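# Move pedestal through self-closing door into yellow bay

## Task

Get the wheeled pedestal through the door that swings shut by itself and leave it parked in the yellow-taped bay of the far room, so that each of its four wheels is fully within the tape and none rests on the tape. Before ending, wait until the door has closed. One or both robots may do it. At the end the robots must have released the pedestal and stepped away; the result has to hold without a robot keeping it there. If a robot tips over or is left leaning, the task fails.

## Robot and tools

Robots: two identical Hello Robot Stretch 3 units, r1 and r2. Each has a differential-drive base (two drive wheels plus a passive rear omni wheel), a lift carriage on a vertical mast, and a telescoping arm that reaches out to the robot's right side. The base measures 0.33 m long by 0.34 m wide and cannot strafe; to move the gripper forward you drive the base. An on-the-spot turn pivots at the point between the drive wheels, 0.05 m behind the front edge. With arm retracted and wrist folded, the turn sweeps a 0.28 m radius; an unfolded level wrist reaches past that.

Frames: each robot reports in its own base frame, origin on the floor between the drive wheels, x forward, y left, z up. Odometry is that base frame as it was at scene start; base_odometry counts wheel rotation only, so slip looks like travel. Heading is positive leftward, within -3.142 to 3.142. hand_pose is in the base frame, located where the closed fingertips meet. Because the two robots use separate frames, their relative placement comes only from images, lidar_m, wrist_depth_mm and head_depth_mm.

Tool execute_actions: argument actions is a list holding one action object or nothing (empty list just returns state and images). The action is keyed by robot name, "r1" and/or "r2"; each robot gets its own entry. Inside, optional keys: base, joints, contact_limits. base holds exactly one command: translate_m (metres, -1 to 1, relative to where the base last reported itself, positive forward) or rotate_rad (radians, -3.2 to 3.2, relative turn, positive counter-clockwise/left). joints holds absolute targets by name: lift_m 0 to 1.1 (arm height); arm_m 0 to 0.52 (extension); wrist_yaw_rad -1.345 to 4.42 (0 along the arm, positive toward the robot's front, 3.0 folded over the base); wrist_pitch_rad -1.57 to 0.451 (0 level, negative tips fingers down); wrist_roll_rad -2.911 to 2.911; gripper_m -0.089 to 0.179 (larger is wider; the real fingertip gap is somewhat smaller, zero below 0.007); head_pan_rad -3.953 to 1.73 (positive left, -1.57 looks along the arm); head_tilt_rad -1.53 to 0.419 (negative down). contact_limits accepts only arm_m, a motor effort percent 1 to 100 at which arm motion halts. Optional cameras: list of names r1_head_camera, r1_nav_camera, r1_wrist_camera, r2_head_camera, r2_nav_camera, r2_wrist_camera, or "all"; omitted or null means all, [] means none. All motions in one action begin together; none runs past 15 s. Anything left out of an action may keep pushing toward an earlier target. A bad key or out-of-range number rejects the whole call. Once a result reports a stop, the rest of that reply's calls are skipped.

Tool wait: seconds, 0 to 10; nothing new is commanded. Tool zoom_image: camera name and region [x0, y0, x1, y1] in pixels from the top-left, at most 504x504, on that camera's most recent full image. Tool finished_scene: scene number; irreversible, use only when the goal holds stably.

Results: base_status and joint_status per motion: done (for the base, wheels turned the full amount even if slipping), off_target (stuck away from target, possibly still pushing), contact_stop, time_out, torque_fault (after these the old target is dropped). A stopped lift or arm goes slack until commanded again. on_its_own covers uncommanded parts; "held at" is a held target, not actual position. motor_effort is percent of max, positive toward larger joint values, bracket is the peak; readings carry offsets and noise. Positive wheel effort pushes forward. lidar_m: 12 ranges in metres, 30-degree sectors, first straight ahead then counter-clockwise (4th left, 7th rear, 10th right), scan plane 0.17 m high, range 0.15 to 12, "-" means nothing seen; own mast and parts can block sectors 5, 6, 9, 10. Depth grids are 7x7 medians in mm (wrist 45 to 1000, head 280 to 4000, head grid is sideways). base_tilt in degrees, forward and right positive, with a fixed per-robot bias up to about 4. turned_by_wheels and turned_by_imu give rotation since last result.

Speed: base runs at up to 0.30 m/s and 1.9 rad/s only with lift_m under 0.30, arm_m under 0.03 and wrist_yaw_rad above 2.54; otherwise 0.10 m/s and 0.63 rad/s.

Gripper: to grasp, command below the object width; to let go, command at least 0.02 above where contact occurred. Readings don't confirm a grasp.

Avoid: robots pressing against each other (a hard press fails the run; once bases touch, any further drive presses hard; no state line reports robot-robot contact). Commanded travel differs between robots by up to 2.5 cm per metre, which matters when both hold one load. Fold or unfold the wrist only with lift_m 0.32 to 0.95, wrist_pitch_rad -0.4, roll near 0; with yaw below -0.4 keep pitch at -0.5 or lower. Arm pushing against something rigid with the gripper above about 0.45 m can tip the robot; driving while hooked on something fixed, or snagging furniture (especially reversing), can too. If tilting, undo the last move in small steps, free the gripper, lower lift_m to about 0.2. Base, wrist and head never stop on contact; wrist servos overheat into torque_fault. Don't drop, slam, or shove hard.

Each tool is called after "Request:" as a command line: name --argument value for each argument, lists and objects as JSON in quotes; but a table of rows of numbers goes row by row, as --pt "numbers of a row", without its own name.

## Session

Request:
execute_actions --actions '[]'

Scene clock: 0.00 s.
r1.base_odometry: x=+0.000 y=+0.000 heading=+0.000 (m, m, rad; r1's odometry frame)
r1.turned_by_wheels: +0.000 (rad since the last result)
r1.turned_by_imu: +0.000 (rad since the last result)
r1.base_tilt: forward=-2.6 right=+1.0 (deg)
r1.lidar_m: 0.79 0.84 1.22 1.90 2.02 2.94 2.81 1.23 0.95 0.93 0.99 0.80
r1.head_depth_mm: 744 742 733 729 721 717 711 / 755 747 740 733 726 722 716 / 758 748 744 738 730 726 722 / 766 757 749 742 738 733 726 / 770 762 754 749 742 739 731 / 776 769 761 754 748 743 736 / 782 776 768 764 754 748 743
r1.base_status: not commanded
r1.joint_positions: lift_m=+0.329 arm_m=-0.002 wrist_yaw_rad=+2.973 wrist_pitch_rad=-0.380 wrist_roll_rad=-0.007 gripper_m=+0.037 head_pan_rad=-0.006 head_tilt_rad=-0.024
r1.joint_status: not commanded
r1.motor_effort: left_wheel=+0 right_wheel=+0 lift_m=+45 arm_m=+0 wrist_yaw_rad=-1 wrist_pitch_rad=+5 wrist_roll_rad=+0 gripper_m=+1 head_pan_rad=+0 head_tilt_rad=+1 (%)
r1.hand_pose: x=+0.0172 y=+0.0830 z=+0.3503 quat_wxyz=(+0.192, +0.701, +0.076, +0.683) (m; r1's base frame)
r1.wrist_depth_mm: - - - - - - 869 / - - - - - - 851 / - - - - - - 869 / 992 980 973 956 910 897 818 / 748 762 756 719 736 708 686 / 633 611 - 584 570 573 578 / 519 519 - 512 499 490 482
r2.base_odometry: x=+0.000 y=+0.000 heading=+0.000 (m, m, rad; r2's odometry frame)
r2.turned_by_wheels: +0.000 (rad since the last result)
r2.turned_by_imu: +0.000 (rad since the last result)
r2.base_tilt: forward=+1.6 right=+1.2 (deg)
r2.lidar_m: 2.25 4.25 2.64 2.36 2.37 1.64 1.47 1.47 1.77 2.40 2.41 2.90
r2.head_depth_mm: 1702 2690 - - - 3164 2099 / 1698 2676 - - - 3174 2107 / 1687 2696 - - - 3151 2109 / 1772 2665 - - - 2412 2121 / 1774 2666 - - - 2332 2122 / 1759 2671 - - - 2796 2115 / 1774 2642 - - - 3195 2115
r2.base_status: not commanded
r2.joint_positions: lift_m=+0.349 arm_m=+0.000 wrist_yaw_rad=+2.974 wrist_pitch_rad=-0.449 wrist_roll_rad=-0.011 gripper_m=+0.037 head_pan_rad=+0.008 head_tilt_rad=-0.008
r2.joint_status: not commanded
r2.motor_effort: left_wheel=+0 right_wheel=-1 lift_m=+25 arm_m=+0 wrist_yaw_rad=+0 wrist_pitch_rad=+7 wrist_roll_rad=+0 gripper_m=+0 head_pan_rad=+0 head_tilt_rad=+2 (%)
r2.hand_pose: x=+0.0155 y=+0.0728 z=+0.3543 quat_wxyz=(+0.214, +0.696, +0.101, +0.678) (m; r2's base frame)
r2.wrist_depth_mm: - - - - - - - / - - - - - - - / 973 960 962 949 - 999 - / 776 771 777 782 781 797 799 / 632 641 - 652 681 657 648 / 546 547 - 572 - 560 564 / 476 - - - 482 488 480
pictures: r1_head_camera (sideways: a quarter turn clockwise sets it upright), r1_nav_camera (sideways: a quarter turn counterclockwise sets it upright), r1_wrist_camera, r2_head_camera (sideways: a quarter turn clockwise sets it upright), r2_nav_camera (sideways: a quarter turn counterclockwise sets it upright), r2_wrist_camera
Images, in order (width x height): r1_head_camera 896x504, r1_nav_camera 672x504, r1_wrist_camera 644x364, r2_head_camera 896x504, r2_nav_camera 672x504, r2_wrist_camera 644x364.

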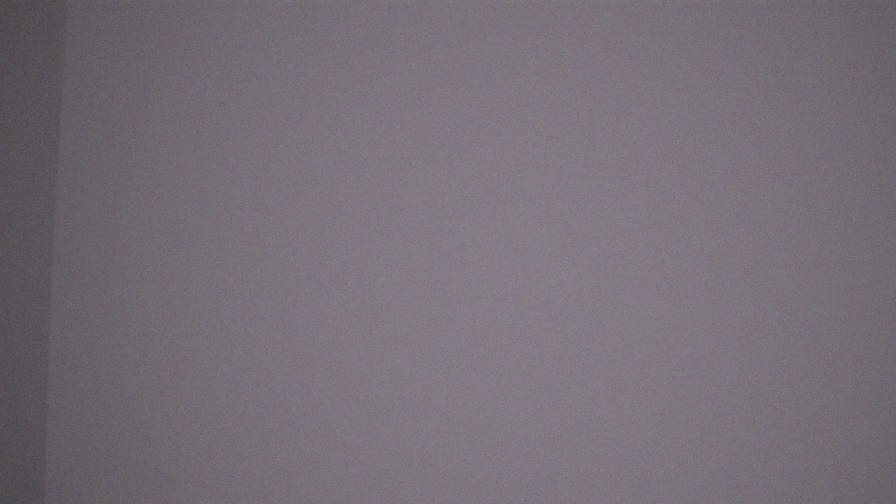

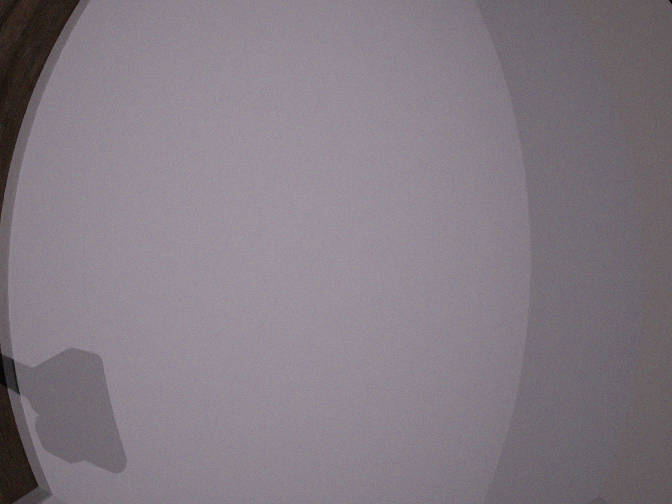

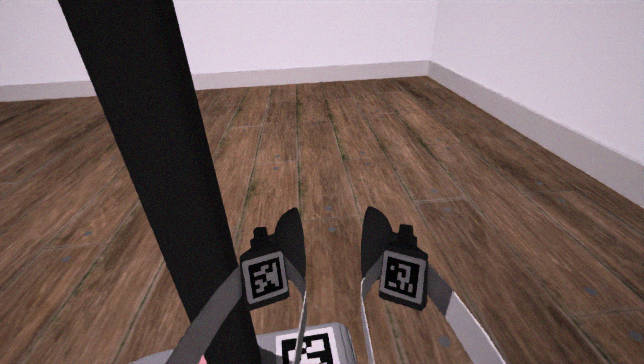

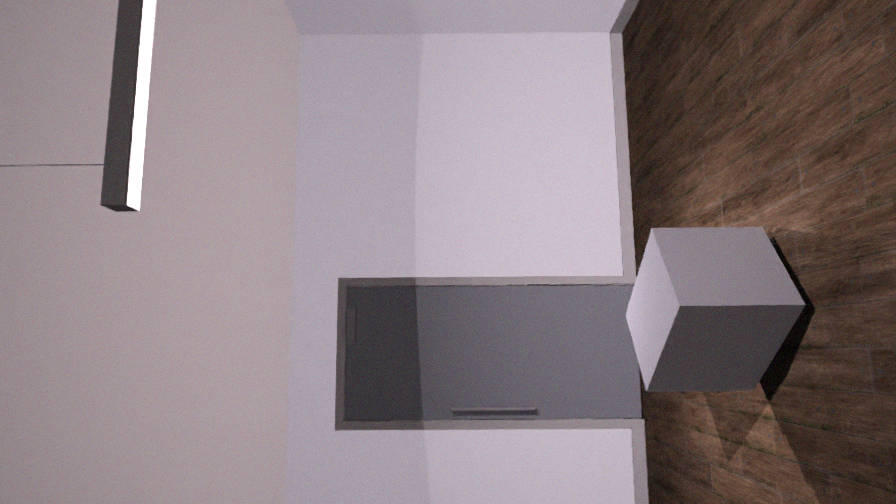

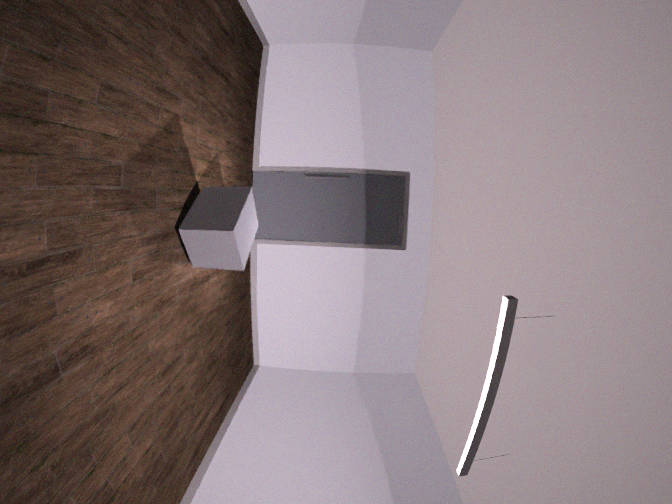

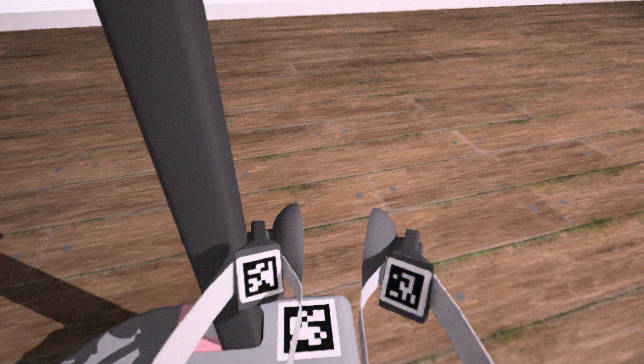

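Request:
execute_actions --actions '[{"r1":{"base":{"rotate_rad":3.0},"joints":{"lift_m":0.27,"head_tilt_rad":-0.5}},"r2":{"base":{"translate_m":1.0},"joints":{"lift_m":0.27,"head_tilt_rad":-0.5}}}]' --cameras '["r1_nav_camera","r1_head_camera","r2_nav_camera"]'

Scene clock: 10.60 s.
r1.base_odometry: x=+0.000 y=+0.000 heading=+3.000 (m, m, rad; r1's odometry frame)
r1.turned_by_wheels: +3.000 (rad since the last result)
r1.turned_by_imu: +2.948 (rad since the last result)
r1.base_tilt: forward=-2.6 right=+1.0 (deg)
r1.lidar_m: 3.98 1.44 0.99 0.93 0.94 0.85 0.79 0.80 1.03 1.90 1.93 2.47
r1.head_depth_mm: 3638 3875 - 3330 2275 1730 1405 / 3582 3793 - 3248 2259 1709 1397 / 3505 3817 - 3195 2239 1716 1386 / 3506 3818 - 3224 2219 1688 1376 / 3481 3787 - 3151 2197 1688 1376 / 3447 3739 - 3094 2201 1671 1373 / 3371 3590 3922 3021 2152 1669 1358
r1.base_status: done
r1.joint_positions: lift_m=+0.270 arm_m=-0.002 wrist_yaw_rad=+2.973 wrist_pitch_rad=-0.380 wrist_roll_rad=-0.007 gripper_m=+0.037 head_pan_rad=-0.006 head_tilt_rad=-0.494
r1.joint_status: all done
r1.motor_effort: left_wheel=-1(6) right_wheel=+1(7) lift_m=+28(39) arm_m=-1(1) wrist_yaw_rad=-1(1) wrist_pitch_rad=+5(6) wrist_roll_rad=+0(1) gripper_m=+0(1) head_pan_rad=-1(1) head_tilt_rad=-3(22) (%)
r1.hand_pose: x=+0.0172 y=+0.0829 z=+0.2917 quat_wxyz=(+0.192, +0.701, +0.076, +0.683) (m; r1's base frame)
r1.wrist_depth_mm: 759 - 871 924 - - - / 820 - 927 - - - - / 884 - 997 - - - 997 / 853 851 826 799 773 768 746 / 660 654 671 624 641 613 585 / 538 535 - 536 501 508 496 / 455 - - - 424 425 420
r2.base_odometry: x=+1.000 y=+0.000 heading=+0.000 (m, m, rad; r2's odometry frame)
r2.turned_by_wheels: +0.000 (rad since the last result)
r2.turned_by_imu: +0.000 (rad since the last result)
r2.base_tilt: forward=+1.5 right=+1.2 (deg)
r2.lidar_m: 1.26 1.37 2.86 2.55 2.56 2.73 2.44 2.45 2.47 2.21 2.22 2.66
r2.head_depth_mm: 3069 3288 3667 2776 1971 1539 1256 / 3014 3285 3544 2767 1978 1539 1265 / 2919 3208 3494 2790 1998 1557 1269 / 2870 3168 3436 2682 1789 1561 1270 / 2829 3070 3396 1732 1588 1562 1277 / 2790 3056 3317 1741 1767 1570 1277 / 2732 2941 3260 2866 1946 1562 1286
r2.base_status: done
r2.joint_positions: lift_m=+0.270 arm_m=+0.000 wrist_yaw_rad=+2.974 wrist_pitch_rad=-0.449 wrist_roll_rad=-0.011 gripper_m=+0.037 head_pan_rad=+0.008 head_tilt_rad=-0.495
r2.joint_status: all done
r2.motor_effort: left_wheel=+0(12) right_wheel=-1(4) lift_m=+19(22) arm_m=+1(0) wrist_yaw_rad=+0(0) wrist_pitch_rad=+7(7) wrist_roll_rad=+0(0) gripper_m=+1(1) head_pan_rad=+0(0) head_tilt_rad=-3(30) (%)
r2.hand_pose: x=+0.0155 y=+0.0728 z=+0.2760 quat_wxyz=(+0.214, +0.696, +0.101, +0.678) (m; r2's base frame)
r2.wrist_depth_mm: - - - - - - - / - - - - - - - / 805 827 823 830 816 827 833 / 634 635 651 643 667 657 673 / 534 537 - 539 561 541 549 / 471 - - - - 465 464 / - - - - 403 406 409
pictures: r1_head_camera (sideways: a quarter turn clockwise sets it upright), r1_nav_camera (sideways: a quarter turn counterclockwise sets it upright), r2_nav_camera (sideways: a quarter turn counterclockwise sets it upright)
camera_calibration (this result's frames):
r1_head_camera: T_world_to_cam=[[-0.42136, -0.0231633, -0.906597, 1.20025], [0.0130508, 0.999415, -0.0316004, 0.0412613], [0.906799, -0.025147, -0.420812, 0.49944], [0, 0, 0, 1]] pos_world=[0.0523074, -0.000875951, 1.29962]
r1_nav_camera: T_world_to_cam=[[0.433736, 0.0121034, 0.900959, -1.13201], [0.0167164, -0.999846, 0.00538423, 0.0400461], [0.900885, 0.0127255, -0.433871, 0.51513], [0, 0, 0, 1]] pos_world=[0.0262487, 0.0471857, 1.24318]
r2_nav_camera: T_world_to_cam=[[0.484628, 0.0285083, 0.874256, -1.10345], [0.0665038, -0.997777, -0.00432899, 0.0545971], [0.872189, 0.0602392, -0.485446, 0.575749], [0, 0, 0, 1]] pos_world=[0.0289701, 0.0512506, 1.24443]
Images, in order (width x height): r1_head_camera 896x504, r1_nav_camera 672x504, r2_nav_camera 672x504.

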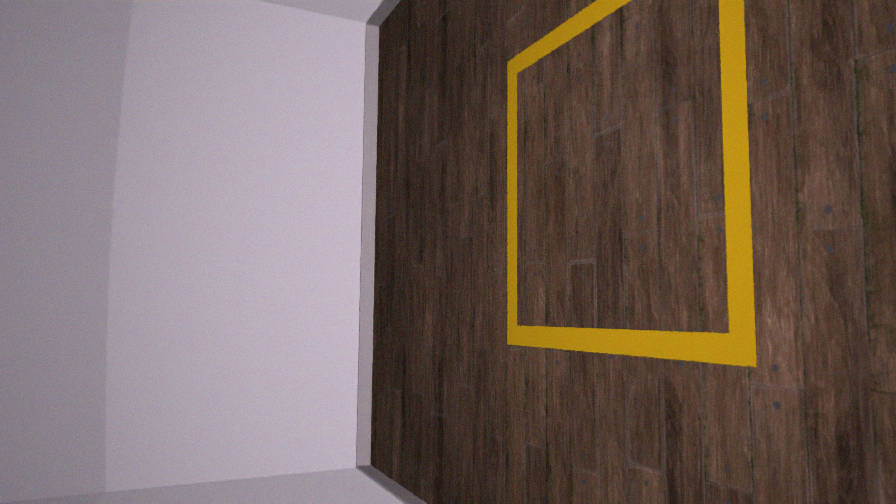

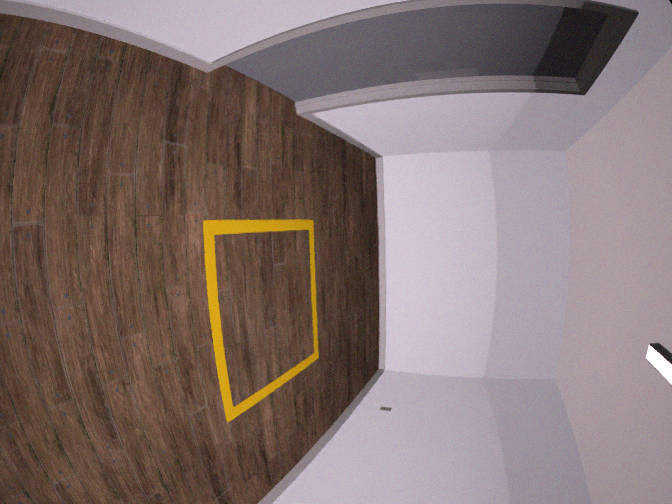

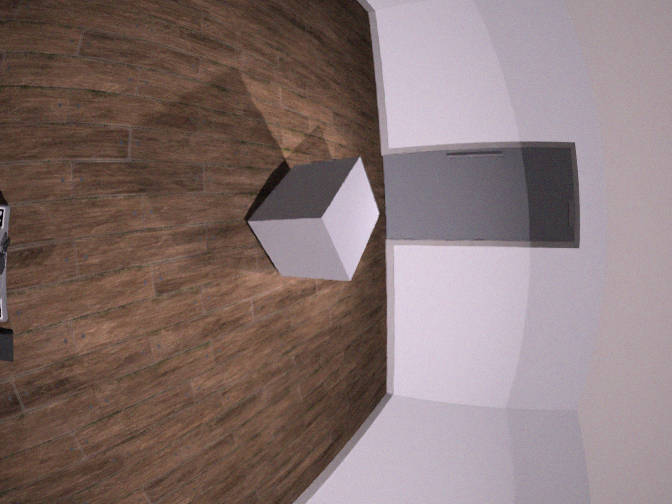

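Request:
execute_actions --actions '[{"r1":{"base":{"rotate_rad":-0.1}}}]' --cameras '[]'

Request:
execute_actions --actions '[{"r1":{"base":{"translate_m":1.0}}}]' --cameras '[]'

Request:
execute_actions --actions '[{"r1":{"base":{"translate_m":0.75}}}]' --cameras '[]'

Request:
execute_actions --actions '[{"r1":{"base":{"rotate_rad":1.6},"joints":{"head_tilt_rad":-0.8}}}]' --cameras '["r1_nav_camera"]'

Scene clock: 17.47 s.
r1.base_odometry: x=+0.000 y=+0.000 heading=+2.900 (m, m, rad; r1's odometry frame)
r1.turned_by_wheels: -0.100 (rad since the last result)
r1.turned_by_imu: -0.098 (rad since the last result)
r1.base_tilt: forward=-2.6 right=+1.0 (deg)
r1.lidar_m: 3.97 1.82 1.04 0.93 0.93 0.88 0.79 0.80 0.96 1.81 1.91 2.29
r1.head_depth_mm: 3649 3691 3797 3324 2282 1736 1409 / 3721 3993 - 3263 2236 1727 1398 / 3650 3915 - 3222 2242 1703 1385 / 3605 3782 - 3175 2210 1698 1384 / 3466 3781 - 3170 2222 1688 1370 / 3436 3706 - 3081 2172 1666 1366 / 3338 3606 3937 3054 2144 1662 1357
r1.base_status: done
r1.joint_positions: lift_m=+0.270 arm_m=-0.002 wrist_yaw_rad=+2.973 wrist_pitch_rad=-0.380 wrist_roll_rad=-0.007 gripper_m=+0.037 head_pan_rad=-0.006 head_tilt_rad=-0.494
r1.joint_status: not commanded
r1.motor_effort: left_wheel=+1(8) right_wheel=-2(4) lift_m=+28(28) arm_m=-1(1) wrist_yaw_rad=-1(1) wrist_pitch_rad=+5(5) wrist_roll_rad=+0(0) gripper_m=+2(1) head_pan_rad=+0(0) head_tilt_rad=-2(2) (%)
r1.hand_pose: x=+0.0172 y=+0.0829 z=+0.2917 quat_wxyz=(+0.192, +0.701, +0.076, +0.683) (m; r1's base frame)
r1.wrist_depth_mm: 731 - 854 949 - - - / 779 - 936 - - - - / 841 - - - - - - / 832 844 831 810 794 760 744 / 652 646 671 621 640 616 592 / 533 531 - 536 490 498 490 / 466 - - - 424 429 418
r2.base_odometry: x=+1.000 y=+0.000 heading=+0.000 (m, m, rad; r2's odometry frame)
r2.turned_by_wheels: +0.000 (rad since the last result)
r2.turned_by_imu: +0.000 (rad since the last result)
r2.base_tilt: forward=+1.6 right=+1.3 (deg)
r2.lidar_m: 1.27 1.37 2.86 2.55 2.56 2.73 2.44 2.45 2.46 2.21 2.21 2.66
r2.head_depth_mm: 3041 3357 3645 2764 1979 1542 1260 / 2969 3304 3616 2764 1977 1553 1265 / 2951 3190 3522 2769 2006 1543 1271 / 2902 3132 3501 2637 1782 1558 1275 / 2836 3090 3383 1739 1581 1571 1276 / 2774 3014 3319 1747 1756 1563 1278 / 2736 2968 3255 2847 1944 1574 1280
r2.base_status: not commanded
r2.joint_positions: lift_m=+0.270 arm_m=+0.000 wrist_yaw_rad=+2.974 wrist_pitch_rad=-0.449 wrist_roll_rad=-0.011 gripper_m=+0.037 head_pan_rad=+0.008 head_tilt_rad=-0.495
r2.joint_status: not commanded
r2.motor_effort: left_wheel=+0(0) right_wheel=-1(1) lift_m=+18(19) arm_m=+0(0) wrist_yaw_rad=+0(1) wrist_pitch_rad=+7(6) wrist_roll_rad=+0(1) gripper_m=+0(1) head_pan_rad=+1(0) head_tilt_rad=-2(3) (%)
r2.hand_pose: x=+0.0155 y=+0.0728 z=+0.2760 quat_wxyz=(+0.214, +0.696, +0.101, +0.678) (m; r2's base frame)
r2.wrist_depth_mm: - - - - - - - / - - - - - - - / 808 810 800 814 821 817 809 / 637 642 662 660 660 657 653 / 531 542 - 544 562 542 556 / 468 - - - - 462 466 / - - - - 403 406 405
pictures: none
No camera images: the call's "cameras" was empty. Leave "cameras" out to get every camera's image.

Scene clock: 22.50 s.
r1.base_odometry: x=-0.971 y=+0.239 heading=+2.900 (m, m, rad; r1's odometry frame)
r1.turned_by_wheels: +0.000 (rad since the last result)
r1.turned_by_imu: +0.007 (rad since the last result)
r1.base_tilt: forward=-2.6 right=+1.0 (deg)
r1.lidar_m: 3.02 1.99 1.33 1.11 1.12 1.36 1.76 1.78 1.90 1.71 1.72 2.08
r1.head_depth_mm: 2768 3006 3306 3177 2280 1728 1405 / 2778 2971 3210 3225 2247 1727 1389 / 2680 2973 3178 3232 2205 1694 1387 / 2643 2859 3106 3213 2216 1692 1375 / 2598 2795 3048 3156 2210 1689 1369 / 2545 2762 3010 3131 2180 1674 1359 / 2521 2710 2947 3064 2131 1661 1352
r1.base_status: done
r1.joint_positions: lift_m=+0.270 arm_m=-0.002 wrist_yaw_rad=+2.973 wrist_pitch_rad=-0.380 wrist_roll_rad=-0.007 gripper_m=+0.037 head_pan_rad=-0.006 head_tilt_rad=-0.495
r1.joint_status: not commanded
r1.motor_effort: left_wheel=+1(9) right_wheel=+0(4) lift_m=+29(29) arm_m=-1(1) wrist_yaw_rad=-1(1) wrist_pitch_rad=+5(5) wrist_roll_rad=+0(0) gripper_m=+1(0) head_pan_rad=-2(0) head_tilt_rad=-2(3) (%)
r1.hand_pose: x=+0.0172 y=+0.0829 z=+0.2916 quat_wxyz=(+0.192, +0.701, +0.076, +0.683) (m; r1's base frame)
r1.wrist_depth_mm: 883 - - - - - - / 917 - - - - - - / - - - - - - 995 / 865 853 830 815 788 764 759 / 666 655 671 623 646 603 593 / 541 524 - 537 497 501 490 / 463 - - - 425 424 422
r2.base_odometry: x=+1.000 y=+0.000 heading=+0.000 (m, m, rad; r2's odometry frame)
r2.turned_by_wheels: +0.000 (rad since the last result)
r2.turned_by_imu: -0.001 (rad since the last result)
r2.base_tilt: forward=+1.5 right=+1.3 (deg)
r2.lidar_m: 1.27 1.37 2.85 2.55 2.56 2.72 2.45 2.45 2.47 2.20 2.22 2.66
r2.head_depth_mm: 3053 3376 3633 2741 1965 1546 1257 / 2959 3313 3612 2770 1992 1545 1262 / 2920 3164 3534 2781 1995 1552 1267 / 2892 3116 3478 2643 1777 1556 1272 / 2828 3108 3371 1731 1580 1565 1276 / 2784 3030 3290 1754 1760 1554 1278 / 2713 2976 3277 2854 1956 1572 1280
r2.base_status: not commanded
r2.joint_positions: lift_m=+0.270 arm_m=+0.000 wrist_yaw_rad=+2.974 wrist_pitch_rad=-0.449 wrist_roll_rad=-0.011 gripper_m=+0.037 head_pan_rad=+0.008 head_tilt_rad=-0.495
r2.joint_status: not commanded
r2.motor_effort: left_wheel=+0(0) right_wheel=-1(1) lift_m=+19(19) arm_m=+0(0) wrist_yaw_rad=+0(0) wrist_pitch_rad=+7(7) wrist_roll_rad=-1(0) gripper_m=+1(0) head_pan_rad=+0(1) head_tilt_rad=-2(3) (%)
r2.hand_pose: x=+0.0155 y=+0.0728 z=+0.2760 quat_wxyz=(+0.214, +0.696, +0.101, +0.678) (m; r2's base frame)
r2.wrist_depth_mm: - - - - - - - / - - - - - - - / 811 802 819 821 822 831 840 / 647 642 648 655 659 661 655 / 528 531 - 541 558 546 552 / 466 - - - - 462 469 / - - - - 406 404 404
pictures: none
No camera images: the call's "cameras" was empty. Leave "cameras" out to get every camera's image.

Scene clock: 26.70 s.
r1.base_odometry: x=-1.699 y=+0.419 heading=+2.900 (m, m, rad; r1's odometry frame)
r1.turned_by_wheels: +0.000 (rad since the last result)
r1.turned_by_imu: +0.006 (rad since the last result)
r1.base_tilt: forward=-2.6 right=+1.0 (deg)
r1.lidar_m: 2.28 2.21 1.39 1.29 1.34 1.53 2.50 2.51 1.75 1.58 1.58 1.92
r1.head_depth_mm: 2097 2271 2479 2714 2263 1735 1396 / 2061 2217 2409 2672 2259 1723 1400 / 2016 2184 2363 2583 2229 1702 1379 / 1962 2154 2321 2545 2228 1704 1382 / 1949 2101 2277 2511 2193 1681 1365 / 1924 2058 2230 2434 2172 1685 1362 / 1869 2010 2196 2386 2166 1662 1352
r1.base_status: done
r1.joint_positions: lift_m=+0.270 arm_m=-0.002 wrist_yaw_rad=+2.973 wrist_pitch_rad=-0.380 wrist_roll_rad=-0.007 gripper_m=+0.037 head_pan_rad=-0.006 head_tilt_rad=-0.495
r1.joint_status: not commanded
r1.motor_effort: left_wheel=+0(9) right_wheel=+0(5) lift_m=+29(29) arm_m=-1(1) wrist_yaw_rad=-1(1) wrist_pitch_rad=+6(5) wrist_roll_rad=-1(1) gripper_m=+1(1) head_pan_rad=+0(0) head_tilt_rad=-3(2) (%)
r1.hand_pose: x=+0.0172 y=+0.0829 z=+0.2916 quat_wxyz=(+0.192, +0.701, +0.076, +0.683) (m; r1's base frame)
r1.wrist_depth_mm: - - - - - - - / - - - - - - - / - - - - - - - / 879 850 825 808 783 749 762 / 667 657 674 626 635 613 587 / 538 526 - 540 501 497 494 / 460 - - - 430 427 417
r2.base_odometry: x=+1.000 y=+0.000 heading=+0.000 (m, m, rad; r2's odometry frame)
r2.turned_by_wheels: +0.000 (rad since the last result)
r2.turned_by_imu: -0.001 (rad since the last result)
r2.base_tilt: forward=+1.5 right=+1.3 (deg)
r2.lidar_m: 1.26 1.37 2.85 2.55 2.56 2.73 2.44 2.45 2.47 2.21 2.22 2.66
r2.head_depth_mm: 3060 3285 3645 2766 1980 1542 1266 / 3009 3271 3605 2780 1992 1547 1262 / 2925 3169 3564 2783 1995 1559 1272 / 2897 3137 3489 2697 1784 1551 1267 / 2828 3105 3372 1737 1583 1559 1277 / 2791 3030 3357 1745 1765 1556 1274 / 2755 2982 3275 2848 1942 1577 1278
r2.base_status: not commanded
r2.joint_positions: lift_m=+0.270 arm_m=+0.000 wrist_yaw_rad=+2.974 wrist_pitch_rad=-0.449 wrist_roll_rad=-0.011 gripper_m=+0.037 head_pan_rad=+0.008 head_tilt_rad=-0.495
r2.joint_status: not commanded
r2.motor_effort: left_wheel=-1(0) right_wheel=-1(1) lift_m=+19(19) arm_m=+0(0) wrist_yaw_rad=+0(0) wrist_pitch_rad=+7(6) wrist_roll_rad=+0(0) gripper_m=-1(0) head_pan_rad=+0(0) head_tilt_rad=-2(2) (%)
r2.hand_pose: x=+0.0155 y=+0.0728 z=+0.2760 quat_wxyz=(+0.214, +0.696, +0.101, +0.678) (m; r2's base frame)
r2.wrist_depth_mm: - - - - - - - / - - - - - - - / 802 824 813 827 832 836 838 / 652 645 660 647 659 653 663 / 533 538 - 547 566 540 547 / 471 - - - - 468 465 / - - - - 403 406 405
pictures: none
No camera images: the call's "cameras" was empty. Leave "cameras" out to get every camera's image.

Scene clock: 28.90 s.
r1.base_odometry: x=-1.699 y=+0.419 heading=-1.783 (m, m, rad; r1's odometry frame)
r1.turned_by_wheels: +1.600 (rad since the last result)
r1.turned_by_imu: +1.569 (rad since the last result)
r1.base_tilt: forward=-2.6 right=+1.1 (deg)
r1.lidar_m: 1.29 1.34 1.54 2.50 2.51 1.74 1.58 1.59 1.93 2.27 2.18 1.38
r1.head_depth_mm: 1125 1278 1481 1781 1645 1372 1189 / 1097 1260 1457 1735 1620 1369 1183 / 1135 1268 1451 1685 1613 1365 1169 / 1144 1289 1506 1771 1602 1363 1178 / 1124 1273 1475 1737 1587 1352 1172 / 1111 1257 1450 1692 1588 1342 1165 / 1099 1242 1410 1670 1572 1336 1159
r1.base_status: done
r1.joint_positions: lift_m=+0.270 arm_m=-0.002 wrist_yaw_rad=+2.973 wrist_pitch_rad=-0.380 wrist_roll_rad=-0.007 gripper_m=+0.037 head_pan_rad=-0.006 head_tilt_rad=-0.791
r1.joint_status: all done
r1.motor_effort: left_wheel=-1(6) right_wheel=+1(6) lift_m=+29(29) arm_m=-1(1) wrist_yaw_rad=+0(1) wrist_pitch_rad=+6(5) wrist_roll_rad=+0(0) gripper_m=+1(0) head_pan_rad=-1(0) head_tilt_rad=-4(21) (%)
r1.hand_pose: x=+0.0172 y=+0.0829 z=+0.2916 quat_wxyz=(+0.192, +0.701, +0.076, +0.683) (m; r1's base frame)
r1.wrist_depth_mm: - - - - - - - / - - - - - - - / - - - - - - - / 869 836 828 805 783 753 758 / 682 655 658 633 643 616 608 / 549 530 - 536 498 503 491 / 462 - - - 437 419 420
r2.base_odometry: x=+1.000 y=+0.000 heading=+0.000 (m, m, rad; r2's odometry frame)
r2.turned_by_wheels: +0.000 (rad since the last result)
r2.turned_by_imu: +0.000 (rad since the last result)
r2.base_tilt: forward=+1.6 right=+1.3 (deg)
r2.lidar_m: 1.26 1.37 2.85 2.55 2.57 2.73 2.44 2.45 2.47 2.21 2.22 2.66
r2.head_depth_mm: 3050 3290 3621 2762 1981 1539 1267 / 2993 3243 3619 2757 1986 1544 1265 / 2911 3190 3552 2773 1994 1548 1273 / 2859 3167 3425 2647 1775 1558 1274 / 2849 3120 3362 1740 1571 1556 1280 / 2785 3035 3336 1738 1763 1571 1283 / 2750 2975 3288 2826 1946 1569 1282
r2.base_status: not commanded
r2.joint_positions: lift_m=+0.270 arm_m=+0.000 wrist_yaw_rad=+2.974 wrist_pitch_rad=-0.449 wrist_roll_rad=-0.011 gripper_m=+0.037 head_pan_rad=+0.008 head_tilt_rad=-0.495
r2.joint_status: not commanded
r2.motor_effort: left_wheel=+0(0) right_wheel=-1(1) lift_m=+19(19) arm_m=+0(0) wrist_yaw_rad=+1(0) wrist_pitch_rad=+7(7) wrist_roll_rad=+0(0) gripper_m=+0(0) head_pan_rad=+0(0) head_tilt_rad=-3(3) (%)
r2.hand_pose: x=+0.0155 y=+0.0728 z=+0.2760 quat_wxyz=(+0.214, +0.696, +0.101, +0.678) (m; r2's base frame)
r2.wrist_depth_mm: - - - - - - - / - - - - - - - / 811 804 818 820 833 821 839 / 654 637 638 641 655 660 669 / 539 537 - 543 556 550 551 / 473 - - - - 472 470 / - - - - 405 406 410
pictures: r1_nav_camera (sideways: a quarter turn counterclockwise sets it upright)
camera_calibration (this result's frames):
r1_nav_camera: T_world_to_cam=[[0.677741, 0.0105533, 0.735225, -0.917411], [0.0172879, -0.999849, -0.00158448, 0.0491159], [0.735098, 0.0137843, -0.677821, 0.833522], [0, 0, 0, 1]] pos_world=[0.00819729, 0.0473007, 1.23956]
Images, in order (width x height): r1_nav_camera 672x504.

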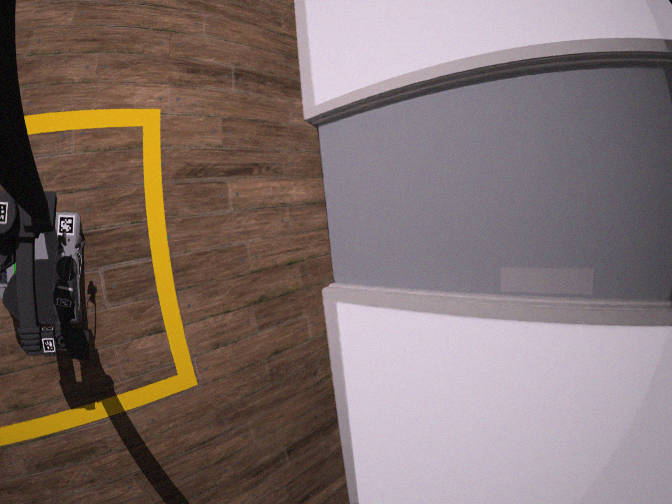

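Request:
execute_actions --actions '[{"r1":{"base":{"rotate_rad":0.2}}}]' --cameras '[]'

Request:
execute_actions --actions '[{"r1":{"base":{"translate_m":1.0}}}]' --cameras '[]'

Request:
execute_actions --actions '[{"r1":{"base":{"translate_m":1.0},"joints":{"lift_m":0.33}}}]' --cameras '["r1_nav_camera","r2_nav_camera"]'

Scene clock: 36.17 s.
r1.base_odometry: x=-1.699 y=+0.419 heading=-1.583 (m, m, rad; r1's odometry frame)
r1.turned_by_wheels: +0.200 (rad since the last result)
r1.turned_by_imu: +0.197 (rad since the last result)
r1.base_tilt: forward=-2.6 right=+1.0 (deg)
r1.lidar_m: 1.33 1.37 1.82 2.50 2.19 1.63 1.58 1.64 2.30 2.27 1.73 1.29
r1.head_depth_mm: 1097 1209 1350 1582 1642 1378 1185 / 1118 1268 1429 1632 1633 1370 1186 / 1124 1279 1468 1723 1623 1362 1182 / 1139 1283 1472 1740 1596 1360 1171 / 1138 1280 1489 1746 1600 1348 1163 / 1143 1294 1482 1756 1580 1346 1167 / 1142 1300 1475 1713 1581 1341 1159
r1.base_status: done
r1.joint_positions: lift_m=+0.270 arm_m=-0.002 wrist_yaw_rad=+2.973 wrist_pitch_rad=-0.380 wrist_roll_rad=-0.007 gripper_m=+0.037 head_pan_rad=-0.006 head_tilt_rad=-0.791
r1.joint_status: not commanded
r1.motor_effort: left_wheel=-1(8) right_wheel=+1(4) lift_m=+29(29) arm_m=-1(1) wrist_yaw_rad=+0(1) wrist_pitch_rad=+5(5) wrist_roll_rad=-1(0) gripper_m=+1(0) head_pan_rad=+0(0) head_tilt_rad=-3(4) (%)
r1.hand_pose: x=+0.0172 y=+0.0829 z=+0.2916 quat_wxyz=(+0.192, +0.701, +0.076, +0.683) (m; r1's base frame)
r1.wrist_depth_mm: - - - - - - - / - - - - - - - / - - - - - - - / 854 853 824 800 773 761 745 / 649 648 671 630 652 611 602 / 537 526 - 532 498 502 497 / 462 - - - 431 424 420
r2.base_odometry: x=+1.000 y=+0.000 heading=+0.000 (m, m, rad; r2's odometry frame)
r2.turned_by_wheels: +0.000 (rad since the last result)
r2.turned_by_imu: +0.000 (rad since the last result)
r2.base_tilt: forward=+1.5 right=+1.3 (deg)
r2.lidar_m: 1.26 1.37 2.85 2.56 2.56 2.73 2.44 2.46 2.46 2.20 2.22 2.67
r2.head_depth_mm: 3060 3288 3634 2775 1979 1546 1258 / 2976 3237 3589 2771 1986 1553 1264 / 2971 3205 3564 2767 2009 1556 1267 / 2885 3125 3441 2635 1778 1557 1271 / 2828 3059 3360 1746 1587 1566 1275 / 2780 3018 3319 1743 1764 1568 1285 / 2708 2967 3294 2863 1949 1572 1282
r2.base_status: not commanded
r2.joint_positions: lift_m=+0.270 arm_m=+0.000 wrist_yaw_rad=+2.974 wrist_pitch_rad=-0.449 wrist_roll_rad=-0.011 gripper_m=+0.037 head_pan_rad=+0.008 head_tilt_rad=-0.495
r2.joint_status: not commanded
r2.motor_effort: left_wheel=+0(0) right_wheel=-1(1) lift_m=+19(19) arm_m=+0(0) wrist_yaw_rad=+0(0) wrist_pitch_rad=+7(7) wrist_roll_rad=+0(1) gripper_m=-1(1) head_pan_rad=+0(0) head_tilt_rad=-1(3) (%)
r2.hand_pose: x=+0.0155 y=+0.0728 z=+0.2760 quat_wxyz=(+0.214, +0.696, +0.101, +0.678) (m; r2's base frame)
r2.wrist_depth_mm: - - - - - - - / - - - - - - - / 812 811 803 816 815 832 827 / 648 636 642 660 645 669 666 / 531 535 - 543 563 546 543 / 471 - - - - 463 468 / - - - - 405 407 406
pictures: none
No camera images: the call's "cameras" was empty. Leave "cameras" out to get every camera's image.

Scene clock: 41.17 s.
r1.base_odometry: x=-1.712 y=-0.581 heading=-1.583 (m, m, rad; r1's odometry frame)
r1.turned_by_wheels: +0.000 (rad since the last result)
r1.turned_by_imu: +0.007 (rad since the last result)
r1.base_tilt: forward=-2.6 right=+1.0 (deg)
r1.lidar_m: 0.34 0.36 0.50 1.15 2.58 2.65 2.57 2.70 2.37 0.89 0.46 0.35
r1.head_depth_mm: - 289 319 373 451 570 770 / - 290 321 376 456 576 783 / - 290 324 380 460 585 796 / - 292 326 384 466 593 814 / - 292 328 387 471 600 826 / - 293 331 390 475 610 839 / - 295 333 394 481 616 861
r1.base_status: done
r1.joint_positions: lift_m=+0.270 arm_m=-0.002 wrist_yaw_rad=+2.973 wrist_pitch_rad=-0.380 wrist_roll_rad=-0.007 gripper_m=+0.037 head_pan_rad=-0.006 head_tilt_rad=-0.791
r1.joint_status: not commanded
r1.motor_effort: left_wheel=-1(6) right_wheel=+1(6) lift_m=+29(29) arm_m=-1(1) wrist_yaw_rad=-1(0) wrist_pitch_rad=+6(6) wrist_roll_rad=-1(0) gripper_m=+1(1) head_pan_rad=+0(1) head_tilt_rad=-4(3) (%)
r1.hand_pose: x=+0.0172 y=+0.0829 z=+0.2916 quat_wxyz=(+0.192, +0.701, +0.076, +0.683) (m; r1's base frame)
r1.wrist_depth_mm: - - - - 585 485 346 / - - - - 625 495 352 / - - - - 714 505 355 / 849 842 830 811 727 527 364 / 672 664 677 622 628 534 370 / 535 534 - 536 501 484 373 / 456 - - - 433 422 381
r2.base_odometry: x=+1.000 y=+0.000 heading=+0.000 (m, m, rad; r2's odometry frame)
r2.turned_by_wheels: +0.000 (rad since the last result)
r2.turned_by_imu: -0.001 (rad since the last result)
r2.base_tilt: forward=+1.5 right=+1.3 (deg)
r2.lidar_m: 1.27 1.37 2.85 2.55 2.56 2.72 2.44 2.45 2.47 2.20 2.22 2.66
r2.head_depth_mm: 3008 3344 3654 2787 1980 1545 1258 / 2985 3268 3610 2746 1991 1547 1263 / 2959 3210 3513 2774 1993 1552 1262 / 2897 3129 3454 2656 1786 1553 1278 / 2852 3083 3380 1748 1588 1561 1274 / 2791 3025 3323 1759 1759 1571 1271 / 2745 2969 3266 2844 1948 1564 1280
r2.base_status: not commanded
r2.joint_positions: lift_m=+0.270 arm_m=+0.000 wrist_yaw_rad=+2.974 wrist_pitch_rad=-0.449 wrist_roll_rad=-0.011 gripper_m=+0.037 head_pan_rad=+0.008 head_tilt_rad=-0.495
r2.joint_status: not commanded
r2.motor_effort: left_wheel=+0(0) right_wheel=-2(1) lift_m=+19(19) arm_m=+0(1) wrist_yaw_rad=+0(1) wrist_pitch_rad=+6(7) wrist_roll_rad=+0(0) gripper_m=+0(0) head_pan_rad=+0(0) head_tilt_rad=-3(2) (%)
r2.hand_pose: x=+0.0155 y=+0.0728 z=+0.2760 quat_wxyz=(+0.214, +0.696, +0.101, +0.678) (m; r2's base frame)
r2.wrist_depth_mm: - - - - - - - / - - - - - - - / 796 803 809 810 834 840 822 / 635 647 639 654 648 660 654 / 531 543 - 541 554 544 542 / 464 - - - - 461 469 / - - - - 404 406 405
pictures: none
No camera images: the call's "cameras" was empty. Leave "cameras" out to get every camera's image.

Scene clock: 51.57 s.
r1.base_odometry: x=-1.724 y=-1.581 heading=-1.583 (m, m, rad; r1's odometry frame)
r1.turned_by_wheels: +0.000 (rad since the last result)
r1.turned_by_imu: -0.086 (rad since the last result)
r1.base_tilt: forward=-2.6 right=+1.0 (deg)
r1.lidar_m: - - 0.15 0.19 2.51 3.00 2.85 2.92 2.44 0.29 0.15 -
r1.head_depth_mm: - - - - - - - / - - - - - - - / - - - - - - - / - - - - - - - / - - - - - - - / - - - - - - - / - - - - - - -
r1.base_status: translate_m off_target (by the wheels' count: +0.9998 of +1.0000)
r1.joint_positions: lift_m=+0.330 arm_m=-0.002 wrist_yaw_rad=+2.985 wrist_pitch_rad=-0.384 wrist_roll_rad=-0.007 gripper_m=+0.037 head_pan_rad=+0.011 head_tilt_rad=-0.801
r1.joint_status: all done
r1.on_its_own: left_wheel is at rest, and its effort (+25) is outside its rest range (-18 to +18)
r1.motor_effort: left_wheel=+25(54) right_wheel=+7(26) lift_m=+52(62) arm_m=-1(2) wrist_yaw_rad=-11(11) wrist_pitch_rad=+7(7) wrist_roll_rad=-1(1) gripper_m=+5(4) head_pan_rad=-12(20) head_tilt_rad=+0(4) (%)
r1.hand_pose: x=+0.0144 y=+0.0829 z=+0.3500 quat_wxyz=(+0.189, +0.700, +0.081, +0.684) (m; r1's base frame)
r1.wrist_depth_mm: - - - 303 129 82 60 / - - - 344 136 85 62 / - - - 395 143 87 63 / 980 985 891 456 151 90 64 / 759 745 722 499 143 93 66 / 618 620 - 550 137 96 68 / 511 516 - 511 183 95 69
r2.base_odometry: x=+1.000 y=+0.000 heading=+0.000 (m, m, rad; r2's odometry frame)
r2.turned_by_wheels: +0.000 (rad since the last result)
r2.turned_by_imu: -0.001 (rad since the last result)
r2.base_tilt: forward=+1.6 right=+1.2 (deg)
r2.lidar_m: 1.26 1.37 2.85 2.55 2.56 2.72 2.45 2.45 2.47 2.21 2.21 2.67
r2.head_depth_mm: 3065 3383 3648 2727 1973 1542 1265 / 3002 3279 3583 2767 1988 1543 1266 / 2909 3190 3533 2795 1995 1555 1268 / 2899 3139 3437 2654 1774 1555 1265 / 2823 3083 3375 1741 1584 1553 1272 / 2803 3039 3325 1745 1766 1571 1277 / 2738 2959 3236 2839 1948 1566 1280
r2.base_status: not commanded
r2.joint_positions: lift_m=+0.270 arm_m=+0.000 wrist_yaw_rad=+2.974 wrist_pitch_rad=-0.449 wrist_roll_rad=-0.011 gripper_m=+0.037 head_pan_rad=+0.008 head_tilt_rad=-0.495
r2.joint_status: not commanded
r2.motor_effort: left_wheel=+0(0) right_wheel=-1(1) lift_m=+19(19) arm_m=+0(0) wrist_yaw_rad=+0(1) wrist_pitch_rad=+7(7) wrist_roll_rad=+0(0) gripper_m=-1(0) head_pan_rad=+0(1) head_tilt_rad=-2(1) (%)
r2.hand_pose: x=+0.0155 y=+0.0728 z=+0.2760 quat_wxyz=(+0.214, +0.696, +0.101, +0.678) (m; r2's base frame)
r2.wrist_depth_mm: - - - - - - - / - - - - - - - / 799 798 806 821 823 825 836 / 640 643 653 641 640 646 659 / 531 533 - 536 560 542 551 / 468 - - - - 466 468 / - - - - 401 406 402
pictures: r1_nav_camera (sideways: a quarter turn counterclockwise sets it upright), r2_nav_camera (sideways: a quarter turn counterclockwise sets it upright)
camera_calibration (this result's frames):
r1_nav_camera: T_world_to_cam=[[0.685315, 0.022343, 0.727904, -0.907916], [0.0345356, -0.999402, -0.00183837, 0.0493412], [0.727428, 0.0263985, -0.685676, 0.843786], [0, 0, 0, 1]] pos_world=[0.00671046, 0.0473225, 1.23953]
r2_nav_camera: T_world_to_cam=[[0.484628, 0.0285082, 0.874256, -1.10345], [0.0665036, -0.997777, -0.004329, 0.0545972], [0.872189, 0.0602391, -0.485447, 0.575749], [0, 0, 0, 1]] pos_world=[0.0289701, 0.0512506, 1.24443]
Images, in order (width x height): r1_nav_camera 672x504, r2_nav_camera 672x504.

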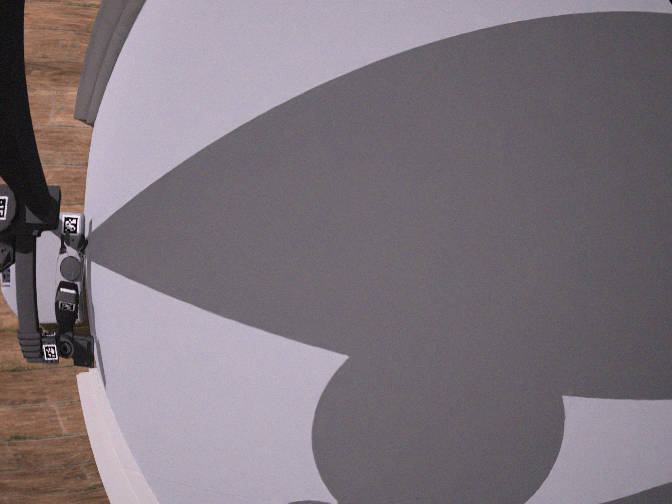

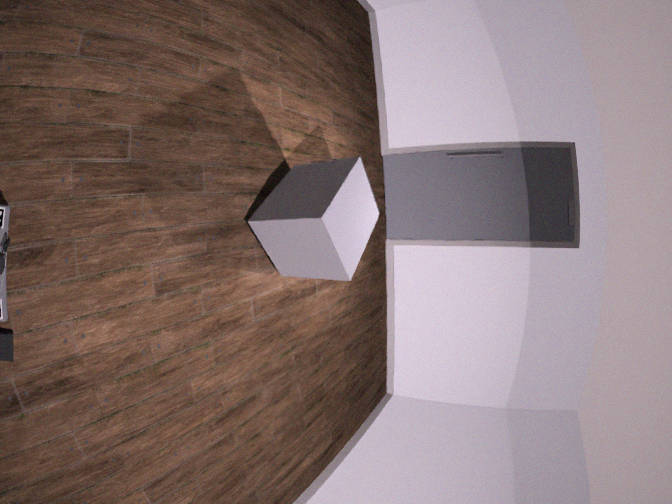

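Request:
execute_actions --actions '[{"r1":{"base":{"translate_m":-0.1},"joints":{"head_pan_rad":-1.57,"wrist_yaw_rad":3.2}}}]' --cameras '[]'

Request:
execute_actions --actions '[{"r1":{"base":{"rotate_rad":0.35}}}]' --cameras '[]'

Request:
execute_actions --actions '[{"r1":{"base":{"translate_m":0.25}}}]' --cameras '["r1_nav_camera","r2_head_camera"]'

Scene clock: 63.77 s.
r1.base_odometry: x=-1.723 y=-1.481 heading=-1.583 (m, m, rad; r1's odometry frame)
r1.turned_by_wheels: +0.000 (rad since the last result)
r1.turned_by_imu: -0.001 (rad since the last result)
r1.base_tilt: forward=-2.6 right=+1.0 (deg)
r1.lidar_m: 0.16 0.16 0.21 0.51 2.52 2.91 2.75 2.82 2.45 0.40 0.24 0.17
r1.head_depth_mm: 2022 2313 2515 1997 1618 1371 1194 / 2044 2308 2507 1983 1627 1361 1181 / 2037 2318 2482 1978 1597 1352 1173 / 2034 2337 2507 1960 1604 1351 1172 / 892 943 998 1060 1134 1197 1103 / 320 359 407 469 571 706 882 / 305 345 391 452 517 547 557
r1.base_status: done
r1.joint_positions: lift_m=+0.330 arm_m=-0.002 wrist_yaw_rad=+3.197 wrist_pitch_rad=-0.384 wrist_roll_rad=-0.007 gripper_m=+0.037 head_pan_rad=-1.563 head_tilt_rad=-0.801
r1.joint_status: all done
r1.motor_effort: left_wheel=+1(21) right_wheel=+1(6) lift_m=+52(52) arm_m=-1(1) wrist_yaw_rad=+2(12) wrist_pitch_rad=+7(7) wrist_roll_rad=-1(1) gripper_m=+0(4) head_pan_rad=-5(59) head_tilt_rad=+0(0) (%)
r1.hand_pose: x=-0.0340 y=+0.0853 z=+0.3500 quat_wxyz=(+0.115, +0.687, +0.155, +0.700) (m; r1's base frame)
r1.wrist_depth_mm: - - - - 512 330 216 / - - - - 548 332 218 / - - - - 604 337 220 / 968 946 950 904 647 343 219 / 757 765 743 726 592 342 222 / 620 607 607 590 544 343 222 / 516 520 - - 502 326 226
r2.base_odometry: x=+1.000 y=+0.000 heading=+0.000 (m, m, rad; r2's odometry frame)
r2.turned_by_wheels: +0.000 (rad since the last result)
r2.turned_by_imu: -0.001 (rad since the last result)
r2.base_tilt: forward=+1.6 right=+1.3 (deg)
r2.lidar_m: 1.26 1.37 2.86 2.56 2.56 2.73 2.44 2.45 2.46 2.20 2.22 2.66
r2.head_depth_mm: 3052 3350 3598 2740 1972 1537 1262 / 2957 3284 3583 2779 1988 1550 1259 / 2940 3219 3511 2795 2001 1549 1271 / 2891 3142 3433 2644 1791 1553 1271 / 2836 3081 3413 1744 1579 1557 1273 / 2789 3058 3293 1739 1773 1570 1277 / 2757 2957 3233 2855 1949 1570 1282
r2.base_status: not commanded
r2.joint_positions: lift_m=+0.270 arm_m=+0.000 wrist_yaw_rad=+2.974 wrist_pitch_rad=-0.449 wrist_roll_rad=-0.011 gripper_m=+0.037 head_pan_rad=+0.008 head_tilt_rad=-0.495
r2.joint_status: not commanded
r2.motor_effort: left_wheel=+0(0) right_wheel=-1(1) lift_m=+19(19) arm_m=+0(0) wrist_yaw_rad=+0(0) wrist_pitch_rad=+7(6) wrist_roll_rad=+0(0) gripper_m=+0(0) head_pan_rad=+0(0) head_tilt_rad=-2(1) (%)
r2.hand_pose: x=+0.0155 y=+0.0728 z=+0.2760 quat_wxyz=(+0.214, +0.696, +0.101, +0.678) (m; r2's base frame)
r2.wrist_depth_mm: - - - - - - - / - - - - - - - / 801 814 806 822 825 839 861 / 647 644 653 649 646 644 660 / 532 533 - 542 568 540 544 / 466 - - - - 465 463 / - - - - 406 402 405
pictures: none
No camera images: the call's "cameras" was empty. Leave "cameras" out to get every camera's image.

Scene clock: 65.30 s.
r1.base_odometry: x=-1.723 y=-1.481 heading=-1.233 (m, m, rad; r1's odometry frame)
r1.turned_by_wheels: +0.350 (rad since the last result)
r1.turned_by_imu: +0.345 (rad since the last result)
r1.base_tilt: forward=-2.5 right=+1.1 (deg)
r1.lidar_m: 0.16 0.19 0.33 2.46 2.89 2.75 2.76 2.64 2.32 0.30 0.18 0.16
r1.head_depth_mm: 1257 2174 2378 1990 1618 1369 1188 / 323 571 1124 1880 1614 1363 1183 / 316 356 409 495 1003 1322 1177 / 318 359 416 487 594 762 1114 / 303 329 373 432 515 632 823 / - - 303 327 371 428 506 / - - - - 303 323 365
r1.base_status: done
r1.joint_positions: lift_m=+0.330 arm_m=-0.002 wrist_yaw_rad=+3.197 wrist_pitch_rad=-0.384 wrist_roll_rad=-0.007 gripper_m=+0.037 head_pan_rad=-1.563 head_tilt_rad=-0.801
r1.joint_status: not commanded
r1.motor_effort: left_wheel=-1(5) right_wheel=+2(4) lift_m=+52(52) arm_m=-2(1) wrist_yaw_rad=+2(2) wrist_pitch_rad=+7(7) wrist_roll_rad=+0(0) gripper_m=+1(1) head_pan_rad=-5(5) head_tilt_rad=+0(0) (%)
r1.hand_pose: x=-0.0340 y=+0.0853 z=+0.3500 quat_wxyz=(+0.115, +0.687, +0.155, +0.700) (m; r1's base frame)
r1.wrist_depth_mm: - - - - - 509 405 / - - - - - 516 380 / - - - - - 533 361 / - 966 969 940 902 592 341 / 759 725 734 701 720 629 329 / 620 610 601 593 560 551 312 / 526 512 - - 509 471 300
r2.base_odometry: x=+1.000 y=+0.000 heading=+0.000 (m, m, rad; r2's odometry frame)
r2.turned_by_wheels: +0.000 (rad since the last result)
r2.turned_by_imu: +0.000 (rad since the last result)
r2.base_tilt: forward=+1.5 right=+1.3 (deg)
r2.lidar_m: 1.26 1.37 2.84 2.55 2.56 2.73 2.45 2.46 2.47 2.21 2.21 2.66
r2.head_depth_mm: 3056 3366 3648 2765 1973 1534 1259 / 2988 3240 3568 2765 1988 1545 1262 / 2956 3200 3512 2790 1992 1553 1263 / 2875 3158 3499 2655 1780 1559 1269 / 2853 3072 3392 1744 1588 1564 1279 / 2793 3044 3350 1767 1757 1576 1276 / 2728 2969 3251 2835 1956 1566 1291
r2.base_status: not commanded
r2.joint_positions: lift_m=+0.270 arm_m=+0.000 wrist_yaw_rad=+2.974 wrist_pitch_rad=-0.449 wrist_roll_rad=-0.011 gripper_m=+0.037 head_pan_rad=+0.008 head_tilt_rad=-0.495
r2.joint_status: not commanded
r2.motor_effort: left_wheel=+0(0) right_wheel=-1(1) lift_m=+19(19) arm_m=+0(1) wrist_yaw_rad=+1(0) wrist_pitch_rad=+7(6) wrist_roll_rad=-1(0) gripper_m=+0(0) head_pan_rad=+0(0) head_tilt_rad=-1(3) (%)
r2.hand_pose: x=+0.0155 y=+0.0728 z=+0.2760 quat_wxyz=(+0.214, +0.696, +0.101, +0.678) (m; r2's base frame)
r2.wrist_depth_mm: - - - - - - - / - - - - - - - / 817 812 815 815 807 817 828 / 638 638 646 647 660 667 662 / 538 534 - 545 557 543 550 / 470 - - - - 465 470 / - - - - 402 404 410
pictures: none
No camera images: the call's "cameras" was empty. Leave "cameras" out to get every camera's image.

Scene clock: 68.73 s.
r1.base_odometry: x=-1.640 y=-1.717 heading=-1.232 (m, m, rad; r1's odometry frame)
r1.turned_by_wheels: +0.001 (rad since the last result)
r1.turned_by_imu: -0.502 (rad since the last result)
r1.base_tilt: forward=-2.7 right=+1.1 (deg)
r1.lidar_m: - - 0.15 0.19 2.44 2.91 2.83 2.83 2.63 0.41 0.16 0.15
r1.head_depth_mm: 2152 2440 2569 1994 1628 1369 1188 / 2131 2440 2547 1986 1617 1357 1186 / 2092 2373 2531 1967 1591 1353 1170 / 2069 2345 2477 1950 1602 1349 1171 / 2016 2235 2283 1771 644 835 1105 / 315 354 406 471 566 668 696 / 303 339 380 417 397 386 371
r1.base_status: translate_m off_target (by the wheels' count: +0.2498 of +0.2500)
r1.joint_positions: lift_m=+0.330 arm_m=-0.002 wrist_yaw_rad=+3.199 wrist_pitch_rad=-0.385 wrist_roll_rad=-0.007 gripper_m=+0.037 head_pan_rad=-1.516 head_tilt_rad=-0.802
r1.joint_status: not commanded
r1.on_its_own: left_wheel is at rest, and its effort (+28) is outside its rest range (-18 to +18)
r1.motor_effort: left_wheel=+28(47) right_wheel=+6(25) lift_m=+50(52) arm_m=+0(1) wrist_yaw_rad=+0(11) wrist_pitch_rad=+7(7) wrist_roll_rad=-1(0) gripper_m=+0(1) head_pan_rad=-38(66) head_tilt_rad=+0(16) (%)
r1.hand_pose: x=-0.0343 y=+0.0854 z=+0.3501 quat_wxyz=(+0.115, +0.687, +0.155, +0.700) (m; r1's base frame)
r1.wrist_depth_mm: - - - 493 268 161 116 / - - - 537 277 165 118 / - - - 585 291 170 120 / - 981 948 647 306 173 122 / 761 735 754 689 276 179 125 / 623 614 598 609 306 184 127 / 519 521 - - 312 179 129
r2.base_odometry: x=+1.000 y=+0.000 heading=+0.000 (m, m, rad; r2's odometry frame)
r2.turned_by_wheels: +0.000 (rad since the last result)
r2.turned_by_imu: +0.000 (rad since the last result)
r2.base_tilt: forward=+1.6 right=+1.2 (deg)
r2.lidar_m: 1.26 1.37 2.85 2.55 2.56 2.72 2.44 2.45 2.47 2.21 2.21 2.67
r2.head_depth_mm: 3086 3368 3662 2750 1982 1547 1265 / 2981 3281 3588 2772 1977 1552 1267 / 2950 3172 3482 2773 1993 1555 1276 / 2867 3139 3478 2663 1779 1561 1269 / 2868 3090 3391 1741 1587 1558 1273 / 2812 3015 3335 1732 1757 1572 1276 / 2744 2981 3246 2867 1961 1572 1276
r2.base_status: not commanded
r2.joint_positions: lift_m=+0.270 arm_m=+0.000 wrist_yaw_rad=+2.974 wrist_pitch_rad=-0.449 wrist_roll_rad=-0.011 gripper_m=+0.037 head_pan_rad=+0.008 head_tilt_rad=-0.495
r2.joint_status: not commanded
r2.motor_effort: left_wheel=+0(0) right_wheel=-1(1) lift_m=+19(19) arm_m=+0(0) wrist_yaw_rad=+0(1) wrist_pitch_rad=+6(7) wrist_roll_rad=+0(0) gripper_m=+1(0) head_pan_rad=+0(1) head_tilt_rad=-2(1) (%)
r2.hand_pose: x=+0.0155 y=+0.0728 z=+0.2760 quat_wxyz=(+0.214, +0.696, +0.101, +0.678) (m; r2's base frame)
r2.wrist_depth_mm: - - - - - - - / - - - - - - - / 824 813 809 827 819 832 840 / 648 643 647 654 663 646 661 / 531 533 - 542 567 552 550 / 470 - - - - 463 464 / - - - - 403 404 406
pictures: r1_nav_camera (sideways: a quarter turn counterclockwise sets it upright), r2_head_camera (sideways: a quarter turn clockwise sets it upright)
camera_calibration (this result's frames):
r1_nav_camera: T_world_to_cam=[[0.0526544, -0.684332, 0.727267, -0.903225], [-0.996898, -0.0786812, -0.00186035, 0.0556615], [0.0584953, -0.724913, -0.686353, 0.848746], [0, 0, 0, 1]] pos_world=[0.0534001, 0.00154007, 1.23953]
r2_head_camera: T_world_to_cam=[[-0.463846, -0.0218347, -0.885647, 1.17332], [-0.0310614, 0.999482, -0.00837322, 0.01831], [0.885371, 0.0236255, -0.464284, 0.55916], [0, 0, 0, 1]] pos_world=[0.0497426, -0.00589192, 1.29891]
Images, in order (width x height): r1_nav_camera 672x504, r2_head_camera 896x504.

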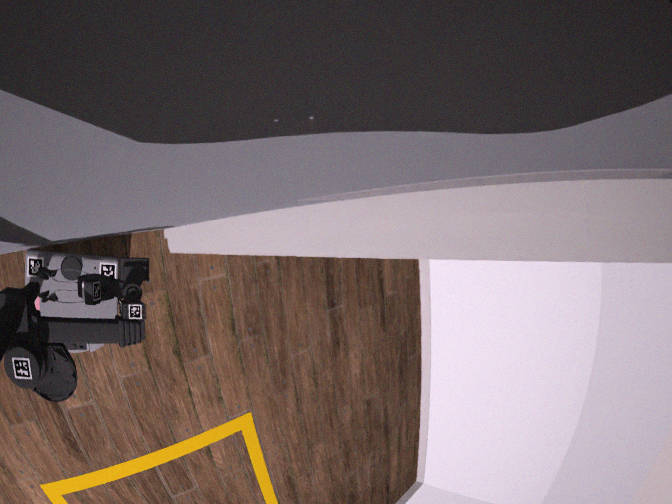

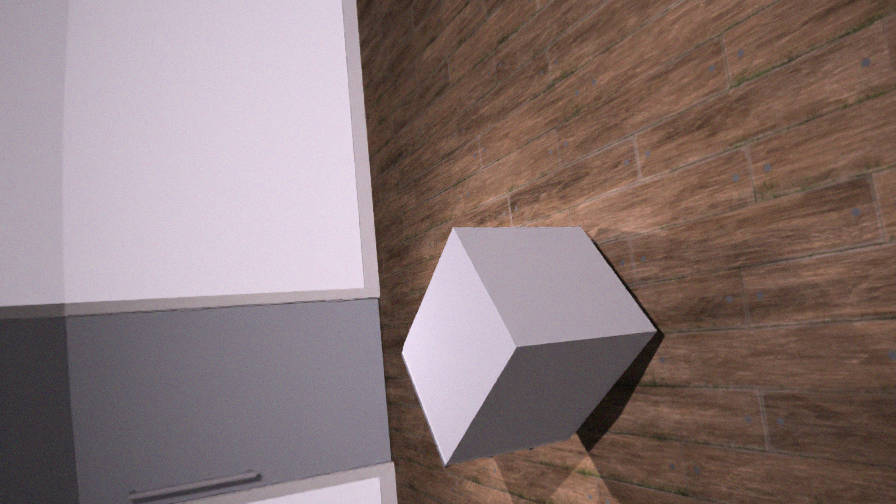

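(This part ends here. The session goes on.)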